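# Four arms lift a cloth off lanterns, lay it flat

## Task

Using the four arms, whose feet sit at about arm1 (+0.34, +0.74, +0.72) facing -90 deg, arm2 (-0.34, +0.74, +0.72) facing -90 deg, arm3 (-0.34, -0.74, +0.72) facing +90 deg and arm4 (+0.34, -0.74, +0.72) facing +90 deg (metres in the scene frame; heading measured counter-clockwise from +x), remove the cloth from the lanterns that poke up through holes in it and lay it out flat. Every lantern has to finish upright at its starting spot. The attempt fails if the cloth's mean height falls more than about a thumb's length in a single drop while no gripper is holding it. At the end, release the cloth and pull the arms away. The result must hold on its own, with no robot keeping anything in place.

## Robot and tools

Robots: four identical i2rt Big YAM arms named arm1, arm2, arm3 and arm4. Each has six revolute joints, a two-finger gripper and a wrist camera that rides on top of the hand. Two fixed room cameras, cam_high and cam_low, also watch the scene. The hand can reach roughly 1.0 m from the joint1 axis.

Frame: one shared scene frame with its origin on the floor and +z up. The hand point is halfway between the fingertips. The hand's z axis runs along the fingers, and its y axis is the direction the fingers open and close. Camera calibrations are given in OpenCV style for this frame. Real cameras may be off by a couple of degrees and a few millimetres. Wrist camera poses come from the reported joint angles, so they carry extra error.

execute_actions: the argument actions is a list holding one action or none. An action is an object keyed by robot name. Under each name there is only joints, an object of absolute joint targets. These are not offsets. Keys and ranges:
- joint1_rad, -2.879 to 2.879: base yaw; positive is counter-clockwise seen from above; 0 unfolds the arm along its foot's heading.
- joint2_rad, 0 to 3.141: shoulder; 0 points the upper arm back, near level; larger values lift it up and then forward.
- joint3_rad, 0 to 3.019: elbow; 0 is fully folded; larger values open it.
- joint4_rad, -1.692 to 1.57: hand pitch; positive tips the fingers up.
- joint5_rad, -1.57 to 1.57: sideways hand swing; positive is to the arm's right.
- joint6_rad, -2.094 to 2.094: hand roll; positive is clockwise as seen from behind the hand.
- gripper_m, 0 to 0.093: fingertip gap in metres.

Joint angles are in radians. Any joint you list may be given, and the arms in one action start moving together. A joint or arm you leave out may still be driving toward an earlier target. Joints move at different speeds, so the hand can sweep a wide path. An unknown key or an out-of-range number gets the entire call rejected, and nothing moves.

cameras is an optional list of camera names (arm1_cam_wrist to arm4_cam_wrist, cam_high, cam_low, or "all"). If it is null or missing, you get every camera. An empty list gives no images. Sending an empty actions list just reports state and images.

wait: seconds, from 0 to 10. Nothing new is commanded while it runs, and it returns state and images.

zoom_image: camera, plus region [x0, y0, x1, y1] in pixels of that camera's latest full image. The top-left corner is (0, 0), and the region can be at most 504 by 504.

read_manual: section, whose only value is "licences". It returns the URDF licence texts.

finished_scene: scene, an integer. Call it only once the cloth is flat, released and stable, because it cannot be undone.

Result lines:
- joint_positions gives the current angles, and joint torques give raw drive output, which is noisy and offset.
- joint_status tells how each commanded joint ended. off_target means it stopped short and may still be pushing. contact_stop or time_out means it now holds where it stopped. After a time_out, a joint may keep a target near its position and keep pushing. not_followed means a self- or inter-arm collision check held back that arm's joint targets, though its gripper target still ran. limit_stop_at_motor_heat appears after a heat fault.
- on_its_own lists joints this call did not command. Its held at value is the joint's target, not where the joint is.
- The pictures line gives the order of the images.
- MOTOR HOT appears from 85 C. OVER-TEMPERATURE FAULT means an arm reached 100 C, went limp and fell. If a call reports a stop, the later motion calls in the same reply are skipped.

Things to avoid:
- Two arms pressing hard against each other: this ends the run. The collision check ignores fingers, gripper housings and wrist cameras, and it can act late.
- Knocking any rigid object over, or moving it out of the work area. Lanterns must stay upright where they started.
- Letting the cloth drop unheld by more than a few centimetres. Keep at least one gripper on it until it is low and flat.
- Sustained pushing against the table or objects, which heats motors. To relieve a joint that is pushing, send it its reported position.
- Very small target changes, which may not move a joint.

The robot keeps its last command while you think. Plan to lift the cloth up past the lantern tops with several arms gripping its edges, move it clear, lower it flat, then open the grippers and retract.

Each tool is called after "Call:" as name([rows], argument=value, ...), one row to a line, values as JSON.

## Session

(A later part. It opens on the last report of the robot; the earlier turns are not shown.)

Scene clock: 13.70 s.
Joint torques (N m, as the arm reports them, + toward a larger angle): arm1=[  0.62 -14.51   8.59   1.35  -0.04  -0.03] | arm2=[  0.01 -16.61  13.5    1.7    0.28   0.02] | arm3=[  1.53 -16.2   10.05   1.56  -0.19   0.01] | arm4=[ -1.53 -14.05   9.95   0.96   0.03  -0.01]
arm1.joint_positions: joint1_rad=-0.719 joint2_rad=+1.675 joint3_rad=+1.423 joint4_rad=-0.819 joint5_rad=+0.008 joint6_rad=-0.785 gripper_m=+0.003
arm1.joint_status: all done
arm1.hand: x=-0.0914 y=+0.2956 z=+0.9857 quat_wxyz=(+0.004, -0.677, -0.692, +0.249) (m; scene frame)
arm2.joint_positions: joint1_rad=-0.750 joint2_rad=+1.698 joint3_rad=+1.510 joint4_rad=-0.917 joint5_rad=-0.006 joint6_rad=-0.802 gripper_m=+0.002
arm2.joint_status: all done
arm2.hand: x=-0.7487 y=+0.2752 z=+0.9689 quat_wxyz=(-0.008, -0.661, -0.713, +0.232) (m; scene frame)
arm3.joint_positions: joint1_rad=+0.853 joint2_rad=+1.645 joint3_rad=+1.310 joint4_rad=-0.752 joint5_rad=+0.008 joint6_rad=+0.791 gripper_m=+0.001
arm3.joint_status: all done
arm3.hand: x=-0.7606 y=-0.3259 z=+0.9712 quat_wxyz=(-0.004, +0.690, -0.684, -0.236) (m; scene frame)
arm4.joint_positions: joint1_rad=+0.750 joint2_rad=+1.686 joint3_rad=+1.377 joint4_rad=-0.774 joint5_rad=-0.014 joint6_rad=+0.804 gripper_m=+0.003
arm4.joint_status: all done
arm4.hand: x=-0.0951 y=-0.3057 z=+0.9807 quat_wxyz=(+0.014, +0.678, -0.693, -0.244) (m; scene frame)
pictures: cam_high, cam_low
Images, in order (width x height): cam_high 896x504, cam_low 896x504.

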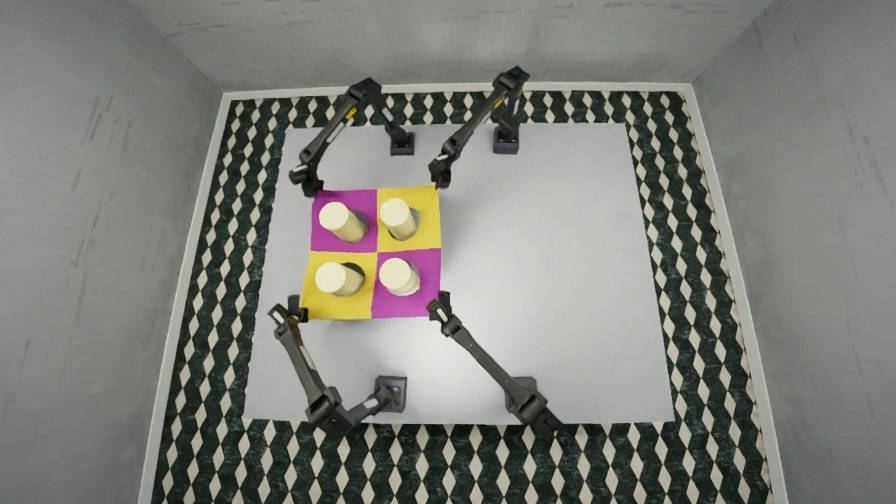

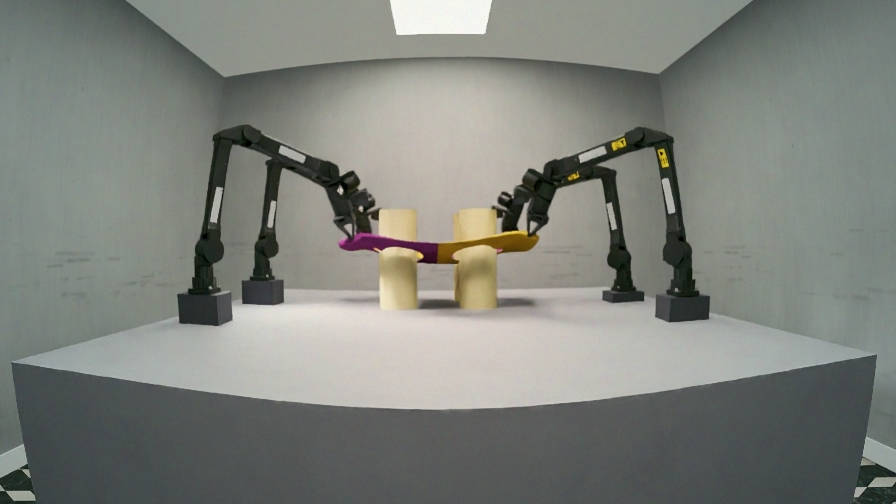

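Call:
execute_actions([
  {"arm1":{"joints":{"joint2_rad":1.515,"joint3_rad":1.45,"joint4_rad":-0.76}},"arm2":{"joints":{"joint2_rad":1.545,"joint3_rad":1.59,"joint4_rad":-0.85}},"arm3":{"joints":{"joint2_rad":1.478,"joint3_rad":1.365,"joint4_rad":-0.69}},"arm4":{"joints":{"joint2_rad":1.515,"joint3_rad":1.42,"joint4_rad":-0.705}}},
], cameras=["cam_high"])

Call:
execute_actions([
  {"arm1":{"joints":{"joint2_rad":1.41,"joint3_rad":1.57,"joint4_rad":-0.72}},"arm2":{"joints":{"joint2_rad":1.462,"joint3_rad":1.725,"joint4_rad":-0.81}},"arm3":{"joints":{"joint2_rad":1.36,"joint3_rad":1.475,"joint4_rad":-0.655}},"arm4":{"joints":{"joint2_rad":1.4,"joint3_rad":1.53,"joint4_rad":-0.665}}},
], cameras=["cam_high","cam_low"])

Scene clock: 15.23 s.
Joint torques (N m, as the arm reports them, + toward a larger angle): arm1=[  1.35 -12.47  11.22   1.87  -0.02  -0.03] | arm2=[  0.48 -14.68  14.37   2.21   0.32   0.04] | arm3=[  1.29 -14.38  12.69   2.25  -0.22  -0.01] | arm4=[ -1.59 -12.13  12.07   1.33   0.04  -0.02]
arm1.joint_positions: joint1_rad=-0.719 joint2_rad=+1.509 joint3_rad=+1.423 joint4_rad=-0.769 joint5_rad=+0.008 joint6_rad=-0.785 gripper_m=+0.003
arm1.joint_status: all done
arm1.hand: x=-0.0849 y=+0.3015 z=+1.0909 quat_wxyz=(+0.002, -0.655, -0.669, +0.352) (m; scene frame)
arm2.joint_positions: joint1_rad=-0.750 joint2_rad=+1.540 joint3_rad=+1.555 joint4_rad=-0.866 joint5_rad=-0.006 joint6_rad=-0.802 gripper_m=+0.002
arm2.joint_status: all done
arm2.hand: x=-0.7481 y=+0.2760 z=+1.0950 quat_wxyz=(-0.010, -0.636, -0.686, +0.354) (m; scene frame)
arm3.joint_positions: joint1_rad=+0.853 joint2_rad=+1.466 joint3_rad=+1.318 joint4_rad=-0.714 joint5_rad=+0.008 joint6_rad=+0.791 gripper_m=+0.001
arm3.joint_status: all done
arm3.hand: x=-0.7580 y=-0.3292 z=+1.0825 quat_wxyz=(-0.002, +0.667, -0.661, -0.343) (m; scene frame)
arm4.joint_positions: joint1_rad=+0.750 joint2_rad=+1.513 joint3_rad=+1.386 joint4_rad=-0.716 joint5_rad=-0.015 joint6_rad=+0.804 gripper_m=+0.003
arm4.joint_status: all done
arm4.hand: x=-0.0926 y=-0.3065 z=+1.0958 quat_wxyz=(+0.015, +0.653, -0.667, -0.358) (m; scene frame)
pictures: cam_high
Images, in order (width x height): cam_high 896x504.

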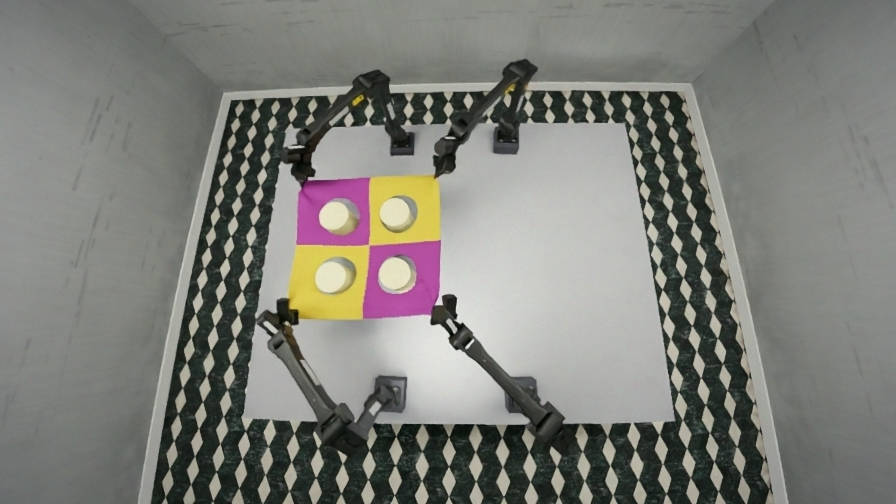

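Scene clock: 16.53 s.
Joint torques (N m, as the arm reports them, + toward a larger angle): arm1=[  0.98 -11.13  11.84   2.2   -0.01   0.  ] | arm2=[  0.67 -13.57  14.7    2.56   0.3    0.05] | arm3=[  1.73 -12.55  12.92   2.6   -0.24  -0.01] | arm4=[ -1.83 -11.24  12.79   1.64   0.09  -0.03]
arm1.joint_positions: joint1_rad=-0.719 joint2_rad=+1.408 joint3_rad=+1.538 joint4_rad=-0.731 joint5_rad=+0.008 joint6_rad=-0.785 gripper_m=+0.003
arm1.joint_status: all done
arm1.hand: x=-0.0848 y=+0.3006 z=+1.2222 quat_wxyz=(+0.001, -0.618, -0.631, +0.468) (m; scene frame)
arm2.joint_positions: joint1_rad=-0.750 joint2_rad=+1.455 joint3_rad=+1.687 joint4_rad=-0.827 joint5_rad=-0.006 joint6_rad=-0.802 gripper_m=+0.002
arm2.joint_status: all done
arm2.hand: x=-0.7472 y=+0.2771 z=+1.2270 quat_wxyz=(-0.012, -0.600, -0.648, +0.470) (m; scene frame)
arm3.joint_positions: joint1_rad=+0.850 joint2_rad=+1.348 joint3_rad=+1.429 joint4_rad=-0.680 joint5_rad=+0.009 joint6_rad=+0.791 gripper_m=+0.001
arm3.joint_status: all done
arm3.hand: x=-0.7586 y=-0.3274 z=+1.2183 quat_wxyz=(-0.002, +0.628, -0.625, -0.463) (m; scene frame)
arm4.joint_positions: joint1_rad=+0.753 joint2_rad=+1.406 joint3_rad=+1.491 joint4_rad=-0.680 joint5_rad=-0.016 joint6_rad=+0.804 gripper_m=+0.003
arm4.joint_status: all done
arm4.hand: x=-0.0927 y=-0.3067 z=+1.2252 quat_wxyz=(+0.016, +0.618, -0.629, -0.471) (m; scene frame)
pictures: cam_high, cam_low
Images, in order (width x height): cam_high 896x504, cam_low 896x504.

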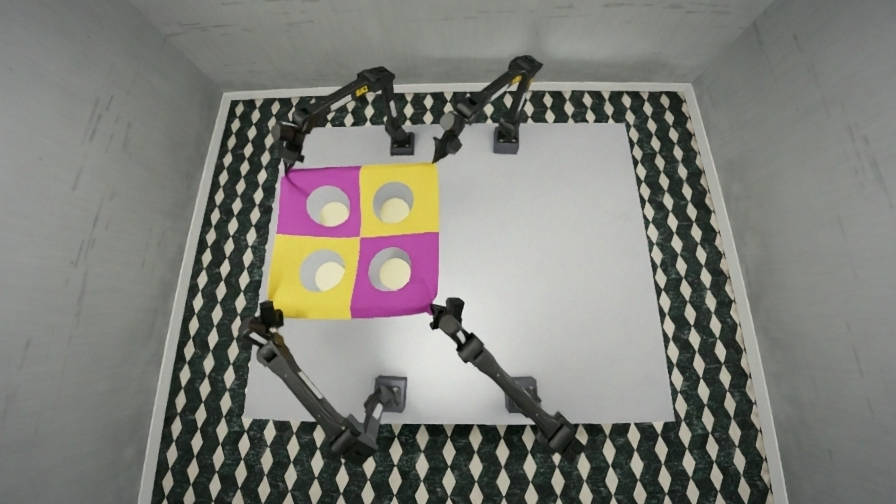

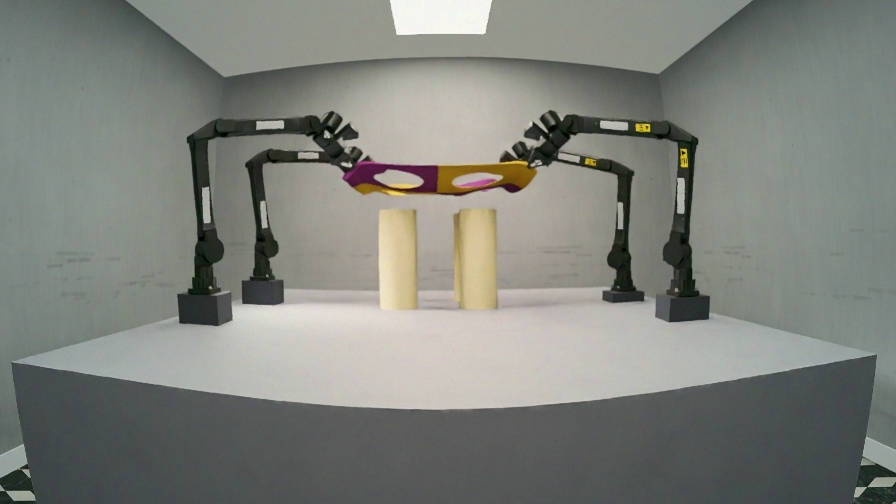

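Call:
execute_actions([
  {"arm1":{"joints":{"joint1_rad":-0.264,"joint2_rad":1.025,"joint3_rad":1.23,"joint4_rad":-0.81,"joint6_rad":-0.4}},"arm2":{"joints":{"joint1_rad":-0.304,"joint2_rad":1.09,"joint3_rad":1.37,"joint4_rad":-0.872,"joint6_rad":-0.4}},"arm3":{"joints":{"joint1_rad":0.385,"joint2_rad":0.96,"joint3_rad":1.135,"joint4_rad":-0.78,"joint6_rad":0.4}},"arm4":{"joints":{"joint1_rad":0.28,"joint2_rad":0.985,"joint3_rad":1.162,"joint4_rad":-0.78,"joint6_rad":0.4}}},
], cameras=["cam_high"])

Call:
execute_actions([
  {"arm1":{"joints":{"joint1_rad":0.354,"joint6_rad":0.1}},"arm2":{"joints":{"joint1_rad":0.294,"joint6_rad":0.1}},"arm3":{"joints":{"joint1_rad":-0.259,"joint6_rad":-0.1}},"arm4":{"joints":{"joint1_rad":-0.38,"joint6_rad":-0.1}}},
], cameras=["cam_high"])

Call:
execute_actions([
  {"arm1":{"joints":{"joint1_rad":0.809,"joint2_rad":1.4,"joint3_rad":1.58,"joint4_rad":-0.72,"joint6_rad":0.5}},"arm2":{"joints":{"joint1_rad":0.74,"joint2_rad":1.455,"joint3_rad":1.73,"joint4_rad":-0.81,"joint6_rad":0.5}},"arm3":{"joints":{"joint1_rad":-0.724,"joint2_rad":1.35,"joint3_rad":1.48,"joint4_rad":-0.655,"joint6_rad":-0.5}},"arm4":{"joints":{"joint1_rad":-0.85,"joint2_rad":1.4,"joint3_rad":1.535,"joint4_rad":-0.665,"joint6_rad":-0.5}}},
], cameras=["cam_high"])

Call:
execute_actions([
  {"arm1":{"joints":{"joint2_rad":1.675,"joint3_rad":1.41,"joint4_rad":-0.835,"joint6_rad":0.7}},"arm2":{"joints":{"joint2_rad":1.695,"joint3_rad":1.53,"joint4_rad":-0.925,"joint6_rad":0.65}},"arm3":{"joints":{"joint2_rad":1.65,"joint3_rad":1.325,"joint4_rad":-0.765,"joint6_rad":-0.7}},"arm4":{"joints":{"joint2_rad":1.69,"joint3_rad":1.39,"joint4_rad":-0.795,"joint6_rad":-0.7}}},
], cameras=["cam_high"])

Scene clock: 18.67 s.
Joint torques (N m, as the arm reports them, + toward a larger angle): arm1=[ 1.26 -6.14  8.68  1.05 -0.05  0.27] | arm2=[ 0.17 -8.71 11.99  1.61  0.39  0.19] | arm3=[ 1.89 -5.38  9.77  1.21 -0.43 -0.2 ] | arm4=[-2.7  -4.87 10.22  0.6   0.23 -0.11]
arm1.joint_positions: joint1_rad=-0.268 joint2_rad=+1.030 joint3_rad=+1.239 joint4_rad=-0.791 joint5_rad=+0.009 joint6_rad=-0.415 gripper_m=+0.003
arm1.joint_status: all done
arm1.hand: x=+0.1930 y=+0.2984 z=+1.2286 quat_wxyz=(-0.188, -0.590, -0.653, +0.436) (m; scene frame)
arm2.joint_positions: joint1_rad=-0.300 joint2_rad=+1.094 joint3_rad=+1.363 joint4_rad=-0.869 joint5_rad=-0.007 joint6_rad=-0.411 gripper_m=+0.002
arm2.joint_status: all done
arm2.hand: x=-0.4654 y=+0.2798 z=+1.2230 quat_wxyz=(-0.202, -0.581, -0.666, +0.422) (m; scene frame)
arm3.joint_positions: joint1_rad=+0.374 joint2_rad=+0.948 joint3_rad=+1.133 joint4_rad=-0.774 joint5_rad=+0.014 joint6_rad=+0.410 gripper_m=+0.001
arm3.joint_status: all done
arm3.hand: x=-0.4738 y=-0.3248 z=+1.2251 quat_wxyz=(-0.200, +0.595, -0.652, -0.425) (m; scene frame)
arm4.joint_positions: joint1_rad=+0.293 joint2_rad=+0.992 joint3_rad=+1.154 joint4_rad=-0.764 joint5_rad=-0.020 joint6_rad=+0.405 gripper_m=+0.003
arm4.joint_status: all done
arm4.hand: x=+0.1936 y=-0.3111 z=+1.2192 quat_wxyz=(-0.178, +0.601, -0.650, -0.431) (m; scene frame)
pictures: cam_high
Images, in order (width x height): cam_high 896x504.

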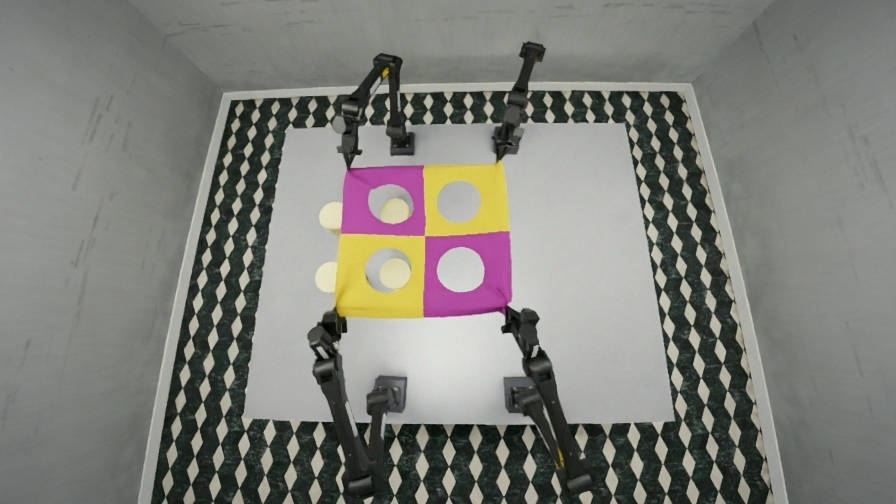

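Scene clock: 20.20 s.
Joint torques (N m, as the arm reports them, + toward a larger angle): arm1=[ 1.75 -6.08  8.73  0.96 -0.02  0.21] | arm2=[ 0.72 -8.17 11.97  1.68  0.3   0.17] | arm3=[ 1.91 -5.91  9.77  1.19 -0.38 -0.13] | arm4=[-3.84 -5.05 10.22  0.62  0.6  -0.07]
arm1.joint_positions: joint1_rad=+0.344 joint2_rad=+1.030 joint3_rad=+1.239 joint4_rad=-0.791 joint5_rad=+0.009 joint6_rad=+0.087 gripper_m=+0.003
arm1.joint_status: all done
arm1.hand: x=+0.4728 y=+0.2953 z=+1.2268 quat_wxyz=(-0.389, -0.554, -0.685, +0.269) (m; scene frame)
arm2.joint_positions: joint1_rad=+0.295 joint2_rad=+1.094 joint3_rad=+1.363 joint4_rad=-0.869 joint5_rad=-0.004 joint6_rad=+0.090 gripper_m=+0.002
arm2.joint_status: all done
arm2.hand: x=-0.1848 y=+0.2854 z=+1.2225 quat_wxyz=(-0.391, -0.549, -0.693, +0.256) (m; scene frame)
arm3.joint_positions: joint1_rad=-0.271 joint2_rad=+0.953 joint3_rad=+1.133 joint4_rad=-0.774 joint5_rad=+0.012 joint6_rad=-0.089 gripper_m=+0.001
arm3.joint_status: all done
arm3.hand: x=-0.1977 y=-0.3252 z=+1.2255 quat_wxyz=(-0.398, +0.547, -0.693, -0.249) (m; scene frame)
arm4.joint_positions: joint1_rad=-0.355 joint2_rad=+0.992 joint3_rad=+1.154 joint4_rad=-0.764 joint5_rad=-0.028 joint6_rad=-0.096 gripper_m=+0.003
arm4.joint_status: all done
arm4.hand: x=+0.4794 y=-0.3091 z=+1.2160 quat_wxyz=(-0.379, +0.554, -0.692, -0.265) (m; scene frame)
pictures: cam_high
Images, in order (width x height): cam_high 896x504.

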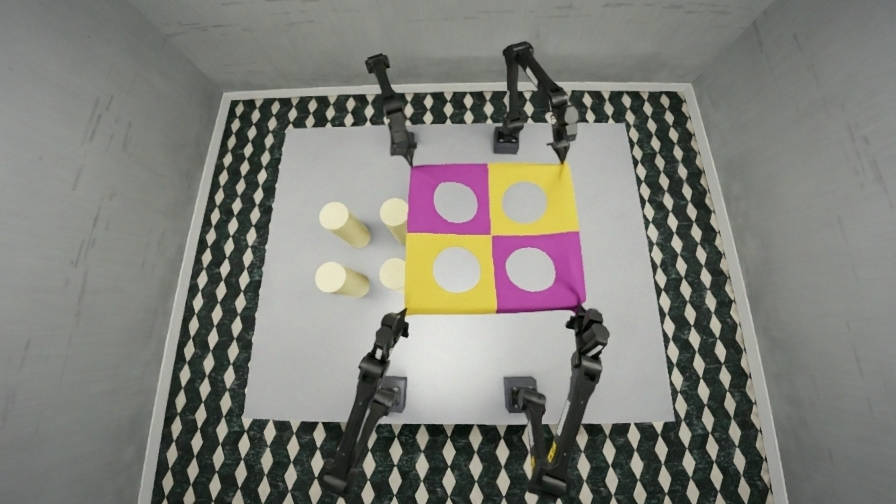

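Scene clock: 21.67 s.
Joint torques (N m, as the arm reports them, + toward a larger angle): arm1=[  1.56 -12.36  13.95   2.53  -0.02   0.15] | arm2=[  0.15 -15.82  16.44   2.2    0.14   0.18] | arm3=[  2.58 -15.96  13.9    1.88  -0.35  -0.11] | arm4=[ -4.02 -12.34  15.06   2.1    0.66  -0.04]
arm1.joint_positions: joint1_rad=+0.803 joint2_rad=+1.406 joint3_rad=+1.522 joint4_rad=-0.739 joint5_rad=+0.010 joint6_rad=+0.486 gripper_m=+0.003
arm1.joint_status: all done
arm1.hand: x=+0.7529 y=+0.2985 z=+1.2068 quat_wxyz=(-0.447, -0.540, -0.709, +0.080) (m; scene frame)
arm2.joint_positions: joint1_rad=+0.747 joint2_rad=+1.474 joint3_rad=+1.673 joint4_rad=-0.819 joint5_rad=+0.001 joint6_rad=+0.491 gripper_m=+0.002
arm2.joint_status: all done
arm2.hand: x=+0.1018 y=+0.2897 z=+1.2075 quat_wxyz=(-0.452, -0.535, -0.710, +0.072) (m; scene frame)
arm3.joint_positions: joint1_rad=-0.741 joint2_rad=+1.367 joint3_rad=+1.420 joint4_rad=-0.664 joint5_rad=+0.010 joint6_rad=-0.489 gripper_m=+0.001
arm3.joint_status: all done
arm3.hand: x=+0.0867 y=-0.3235 z=+1.2133 quat_wxyz=(-0.461, +0.524, -0.714, -0.059) (m; scene frame)
arm4.joint_positions: joint1_rad=-0.821 joint2_rad=+1.413 joint3_rad=+1.466 joint4_rad=-0.696 joint5_rad=-0.029 joint6_rad=-0.495 gripper_m=+0.003
arm4.joint_status: all done
arm4.hand: x=+0.7680 y=-0.3077 z=+1.1936 quat_wxyz=(-0.436, +0.538, -0.717, -0.078) (m; scene frame)
pictures: cam_high
Images, in order (width x height): cam_high 896x504.

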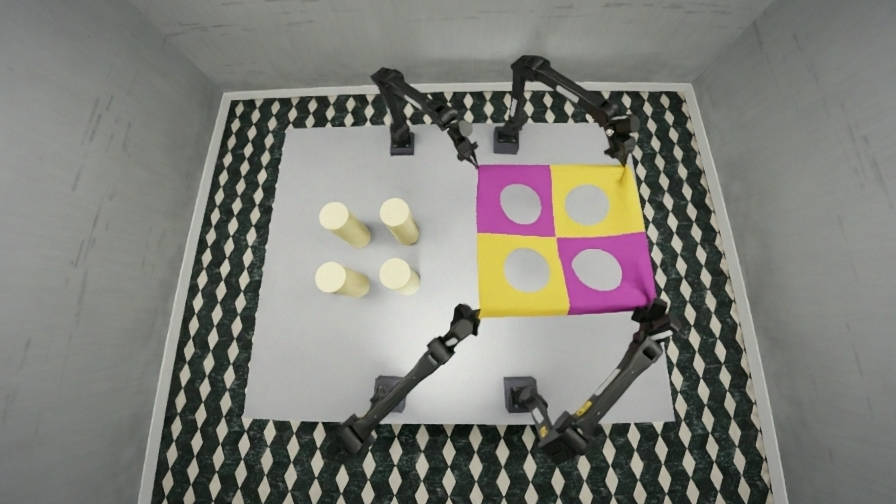

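Scene clock: 23.13 s.
Joint torques (N m, as the arm reports them, + toward a larger angle): arm1=[  1.23 -14.19  10.02   0.78  -0.01   0.19] | arm2=[ -0.24 -16.64  13.2    0.52   0.16   0.11] | arm3=[  1.82 -20.59   9.72  -0.29  -0.24  -0.13] | arm4=[ -4.12 -15.86  11.76   0.54   0.63  -0.09]
arm1.joint_positions: joint1_rad=+0.803 joint2_rad=+1.661 joint3_rad=+1.392 joint4_rad=-0.825 joint5_rad=+0.010 joint6_rad=+0.685 gripper_m=+0.003
arm1.joint_status: all done
arm1.hand: x=+0.7505 y=+0.2997 z=+0.9724 quat_wxyz=(-0.232, -0.662, -0.712, +0.021) (m; scene frame)
arm2.joint_positions: joint1_rad=+0.747 joint2_rad=+1.689 joint3_rad=+1.502 joint4_rad=-0.908 joint5_rad=+0.002 joint6_rad=+0.641 gripper_m=+0.002
arm2.joint_status: all done
arm2.hand: x=+0.0973 y=+0.2932 z=+0.9700 quat_wxyz=(-0.235, -0.642, -0.730, +0.021) (m; scene frame)
arm3.joint_positions: joint1_rad=-0.735 joint2_rad=+1.677 joint3_rad=+1.308 joint4_rad=-0.743 joint5_rad=+0.006 joint6_rad=-0.689 gripper_m=+0.001
arm3.joint_status: all done
arm3.hand: x=+0.0860 y=-0.3208 z=+0.9608 quat_wxyz=(-0.230, +0.654, -0.721, -0.004) (m; scene frame)
arm4.joint_positions: joint1_rad=-0.821 joint2_rad=+1.706 joint3_rad=+1.350 joint4_rad=-0.795 joint5_rad=-0.029 joint6_rad=-0.693 gripper_m=+0.003
arm4.joint_status: all done
arm4.hand: x=+0.7587 y=-0.3153 z=+0.9443 quat_wxyz=(-0.202, +0.660, -0.724, -0.025) (m; scene frame)
pictures: cam_high
Images, in order (width x height): cam_high 896x504.

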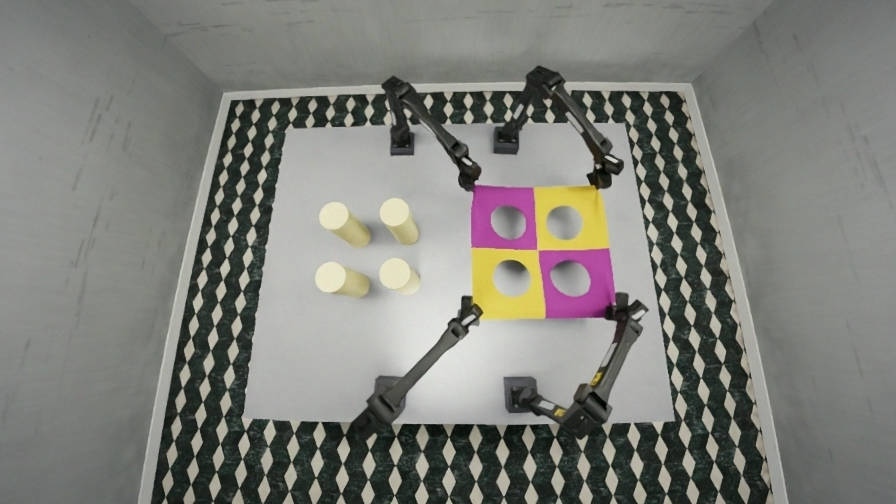

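Call:
execute_actions([
  {"arm1":{"joints":{"joint2_rad":2.11,"joint3_rad":1.51,"joint4_rad":-0.89,"joint6_rad":0.76}},"arm2":{"joints":{"joint2_rad":2.10,"joint3_rad":1.61,"joint4_rad":-1.0,"joint6_rad":0.7}},"arm3":{"joints":{"joint2_rad":2.10,"joint3_rad":1.45,"joint4_rad":-0.84,"joint6_rad":-0.78}},"arm4":{"joints":{"joint2_rad":2.16,"joint3_rad":1.57,"joint4_rad":-0.93,"joint6_rad":-0.76}}},
], cameras=["cam_high"])

Scene clock: 24.83 s.
Joint torques (N m, as the arm reports them, + toward a larger angle): arm1=[  1.39 -17.86   7.99  -0.13   0.07   0.19] | arm2=[  0.74 -20.04   9.31  -0.19   0.04   0.12] | arm3=[  1.45 -23.96   7.12  -1.31  -0.23  -0.15] | arm4=[ -4.   -19.36   8.65  -0.1    0.54  -0.1 ]
arm1.joint_positions: joint1_rad=+0.803 joint2_rad=+2.093 joint3_rad=+1.496 joint4_rad=-0.875 joint5_rad=+0.008 joint6_rad=+0.744 gripper_m=+0.003
arm1.joint_status: all done
arm1.hand: x=+0.7532 y=+0.2961 z=+0.7570 quat_wxyz=(-0.047, -0.701, -0.711, +0.008) (m; scene frame)
arm2.joint_positions: joint1_rad=+0.744 joint2_rad=+2.083 joint3_rad=+1.609 joint4_rad=-0.983 joint5_rad=+0.005 joint6_rad=+0.692 gripper_m=+0.001
arm2.joint_status: all done
arm2.hand: x=+0.1035 y=+0.2817 z=+0.7697 quat_wxyz=(-0.057, -0.680, -0.731, +0.007) (m; scene frame)
arm3.joint_positions: joint1_rad=-0.735 joint2_rad=+2.118 joint3_rad=+1.446 joint4_rad=-0.813 joint5_rad=+0.005 joint6_rad=-0.768 gripper_m=+0.001
arm3.joint_status: all done
arm3.hand: x=+0.0889 y=-0.3196 z=+0.7543 quat_wxyz=(-0.045, +0.700, -0.713, +0.006) (m; scene frame)
arm4.joint_positions: joint1_rad=-0.821 joint2_rad=+2.166 joint3_rad=+1.549 joint4_rad=-0.928 joint5_rad=-0.028 joint6_rad=-0.753 gripper_m=+0.003
arm4.joint_status: all done
arm4.hand: x=+0.7636 y=-0.3095 z=+0.7449 quat_wxyz=(-0.007, +0.694, -0.720, -0.016) (m; scene frame)
pictures: cam_high
Images, in order (width x height): cam_high 896x504.

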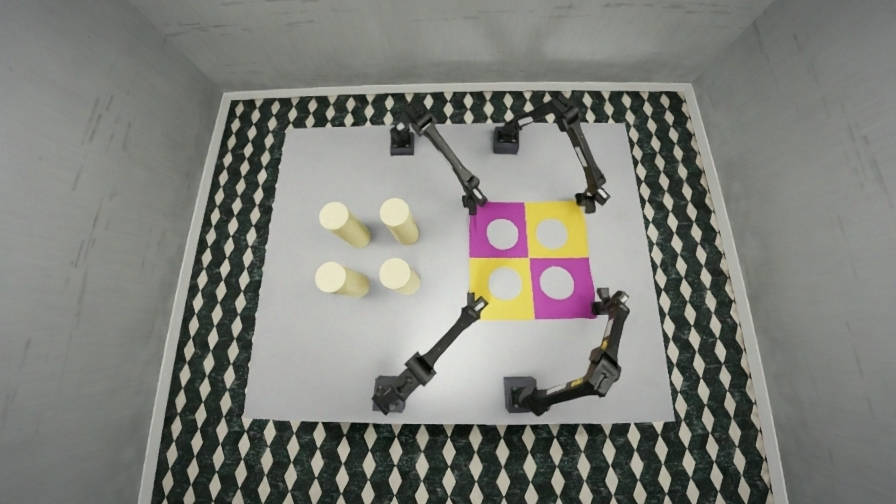

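Pull arm2 slightly back.

Call:
execute_actions([
  {"arm2":{"joints":{"joint3_rad":1.55,"joint2_rad":2.08,"joint4_rad":-0.96}}},
], cameras=[])

Call:
execute_actions([
  {"arm1":{"joints":{"gripper_m":0.06}},"arm2":{"joints":{"gripper_m":0.06}},"arm3":{"joints":{"gripper_m":0.06}},"arm4":{"joints":{"gripper_m":0.06}}},
], cameras=[])

Call:
execute_actions([
  {"arm1":{"joints":{"joint2_rad":0.9,"joint6_rad":0}},"arm2":{"joints":{"joint2_rad":0.9,"joint6_rad":0}},"arm3":{"joints":{"joint2_rad":0.9,"joint6_rad":0}},"arm4":{"joints":{"joint2_rad":0.9,"joint6_rad":0}}},
], cameras=["cam_high","cam_low"])

Scene clock: 25.90 s.
Joint torques (N m, as the arm reports them, + toward a larger angle): arm1=[  1.3  -17.94   7.96  -0.16   0.06   0.21] | arm2=[  0.46 -20.37   8.13   0.16   0.04   0.12] | arm3=[  1.61 -24.17   7.12  -1.3   -0.21  -0.15] | arm4=[ -4.05 -19.16   8.63  -0.08   0.54  -0.1 ]
arm1.joint_positions: joint1_rad=+0.803 joint2_rad=+2.093 joint3_rad=+1.496 joint4_rad=-0.875 joint5_rad=+0.008 joint6_rad=+0.744 gripper_m=+0.003
arm1.joint_status: not commanded
arm1.hand: x=+0.7532 y=+0.2961 z=+0.7570 quat_wxyz=(-0.047, -0.701, -0.711, +0.008) (m; scene frame)
arm2.joint_positions: joint1_rad=+0.744 joint2_rad=+2.080 joint3_rad=+1.560 joint4_rad=-0.951 joint5_rad=+0.005 joint6_rad=+0.693 gripper_m=+0.001
arm2.joint_status: all done
arm2.hand: x=+0.0948 y=+0.2907 z=+0.7547 quat_wxyz=(-0.050, -0.680, -0.731, +0.007) (m; scene frame)
arm3.joint_positions: joint1_rad=-0.735 joint2_rad=+2.118 joint3_rad=+1.446 joint4_rad=-0.813 joint5_rad=+0.005 joint6_rad=-0.769 gripper_m=+0.001
arm3.joint_status: not commanded
arm3.hand: x=+0.0889 y=-0.3196 z=+0.7543 quat_wxyz=(-0.045, +0.700, -0.712, +0.006) (m; scene frame)
arm4.joint_positions: joint1_rad=-0.821 joint2_rad=+2.166 joint3_rad=+1.549 joint4_rad=-0.928 joint5_rad=-0.028 joint6_rad=-0.753 gripper_m=+0.003
arm4.joint_status: not commanded
arm4.hand: x=+0.7636 y=-0.3095 z=+0.7449 quat_wxyz=(-0.007, +0.694, -0.720, -0.016) (m; scene frame)
pictures: none
No camera images: the call's "cameras" was empty. Leave "cameras" out to get every camera's image.

Scene clock: 26.63 s.
Joint torques (N m, as the arm reports them, + toward a larger angle): arm1=[  1.55 -17.89   8.04  -0.13   0.08   0.22] | arm2=[  0.48 -20.81   9.     0.12   0.04   0.12] | arm3=[  1.57 -23.96   7.07  -0.8   -0.16  -0.14] | arm4=[ -1.63 -19.16   8.62  -0.08  -0.05  -0.1 ]
arm1.joint_positions: joint1_rad=+0.803 joint2_rad=+2.093 joint3_rad=+1.496 joint4_rad=-0.875 joint5_rad=+0.008 joint6_rad=+0.745 gripper_m=+0.060
arm1.joint_status: all done
arm1.hand: x=+0.7532 y=+0.2961 z=+0.7570 quat_wxyz=(-0.047, -0.701, -0.711, +0.008) (m; scene frame)
arm2.joint_positions: joint1_rad=+0.744 joint2_rad=+2.080 joint3_rad=+1.549 joint4_rad=-0.951 joint5_rad=+0.005 joint6_rad=+0.693 gripper_m=+0.060
arm2.joint_status: all done
arm2.hand: x=+0.0914 y=+0.2942 z=+0.7508 quat_wxyz=(-0.044, -0.680, -0.732, +0.006) (m; scene frame)
arm3.joint_positions: joint1_rad=-0.732 joint2_rad=+2.118 joint3_rad=+1.446 joint4_rad=-0.827 joint5_rad=+0.003 joint6_rad=-0.769 gripper_m=+0.060
arm3.joint_status: all done
arm3.hand: x=+0.0853 y=-0.3209 z=+0.7540 quat_wxyz=(-0.038, +0.701, -0.712, +0.005) (m; scene frame)
arm4.joint_positions: joint1_rad=-0.850 joint2_rad=+2.166 joint3_rad=+1.549 joint4_rad=-0.928 joint5_rad=-0.016 joint6_rad=-0.753 gripper_m=+0.060
arm4.joint_status: all done
arm4.hand: x=+0.7773 y=-0.3236 z=+0.7448 quat_wxyz=(-0.007, +0.683, -0.730, -0.010) (m; scene frame)
pictures: none
No camera images: the call's "cameras" was empty. Leave "cameras" out to get every camera's image.

Scene clock: 28.53 s.
Joint torques (N m, as the arm reports them, + toward a larger angle): arm1=[ 1.48 -2.32  8.57  1.24  0.01 -0.06] | arm2=[ 0.41 -4.14 10.18  1.68 -0.01 -0.02] | arm3=[ 1.52 -2.82  9.89  1.16 -0.11  0.08] | arm4=[-1.73 -1.03  8.65  1.23  0.02  0.03]
arm1.joint_positions: joint1_rad=+0.803 joint2_rad=+0.899 joint3_rad=+1.505 joint4_rad=-0.875 joint5_rad=+0.008 joint6_rad=+0.016 gripper_m=+0.060
arm1.joint_status: all done
arm1.hand: x=+0.6062 y=+0.4547 z=+1.4135 quat_wxyz=(-0.555, -0.322, -0.729, +0.238) (m; scene frame)
arm2.joint_positions: joint1_rad=+0.744 joint2_rad=+0.904 joint3_rad=+1.547 joint4_rad=-0.953 joint5_rad=+0.005 joint6_rad=+0.010 gripper_m=+0.060
arm2.joint_status: all done
arm2.hand: x=-0.0710 y=+0.4657 z=+1.3848 quat_wxyz=(-0.542, -0.321, -0.741, +0.231) (m; scene frame)
arm3.joint_positions: joint1_rad=-0.732 joint2_rad=+0.888 joint3_rad=+1.434 joint4_rad=-0.830 joint5_rad=+0.003 joint6_rad=-0.012 gripper_m=+0.060
arm3.joint_status: all done
arm3.hand: x=-0.0584 y=-0.4578 z=+1.4145 quat_wxyz=(-0.559, +0.312, -0.735, -0.223) (m; scene frame)
arm4.joint_positions: joint1_rad=-0.850 joint2_rad=+0.897 joint3_rad=+1.563 joint4_rad=-0.928 joint5_rad=-0.016 joint6_rad=-0.008 gripper_m=+0.060
arm4.joint_status: all done
arm4.hand: x=+0.6158 y=-0.4786 z=+1.4493 quat_wxyz=(-0.560, +0.298, -0.739, -0.227) (m; scene frame)
pictures: cam_high, cam_low
Images, in order (width x height): cam_high 896x504, cam_low 896x504.

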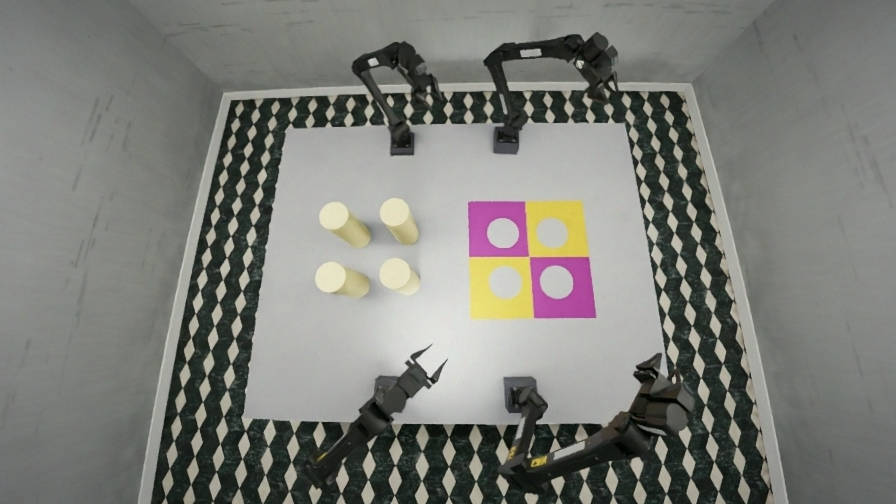

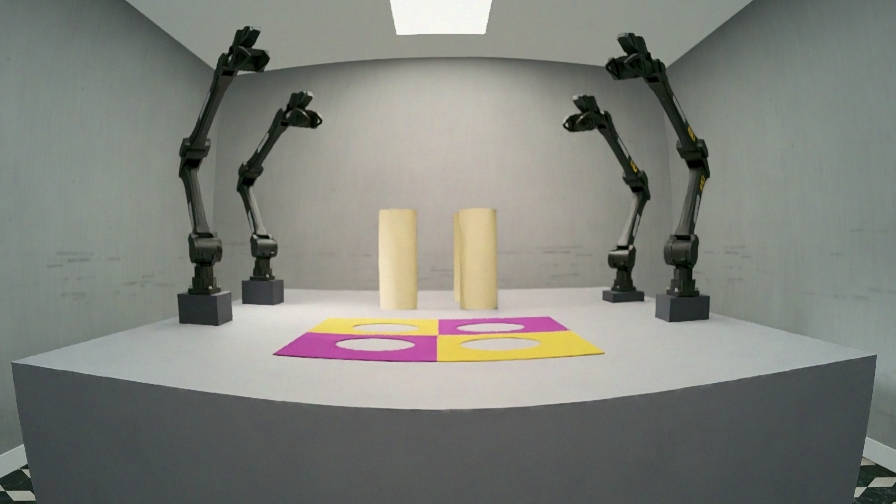

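Call:
finished_scene(scene=2)

The scene is finished: the task was done.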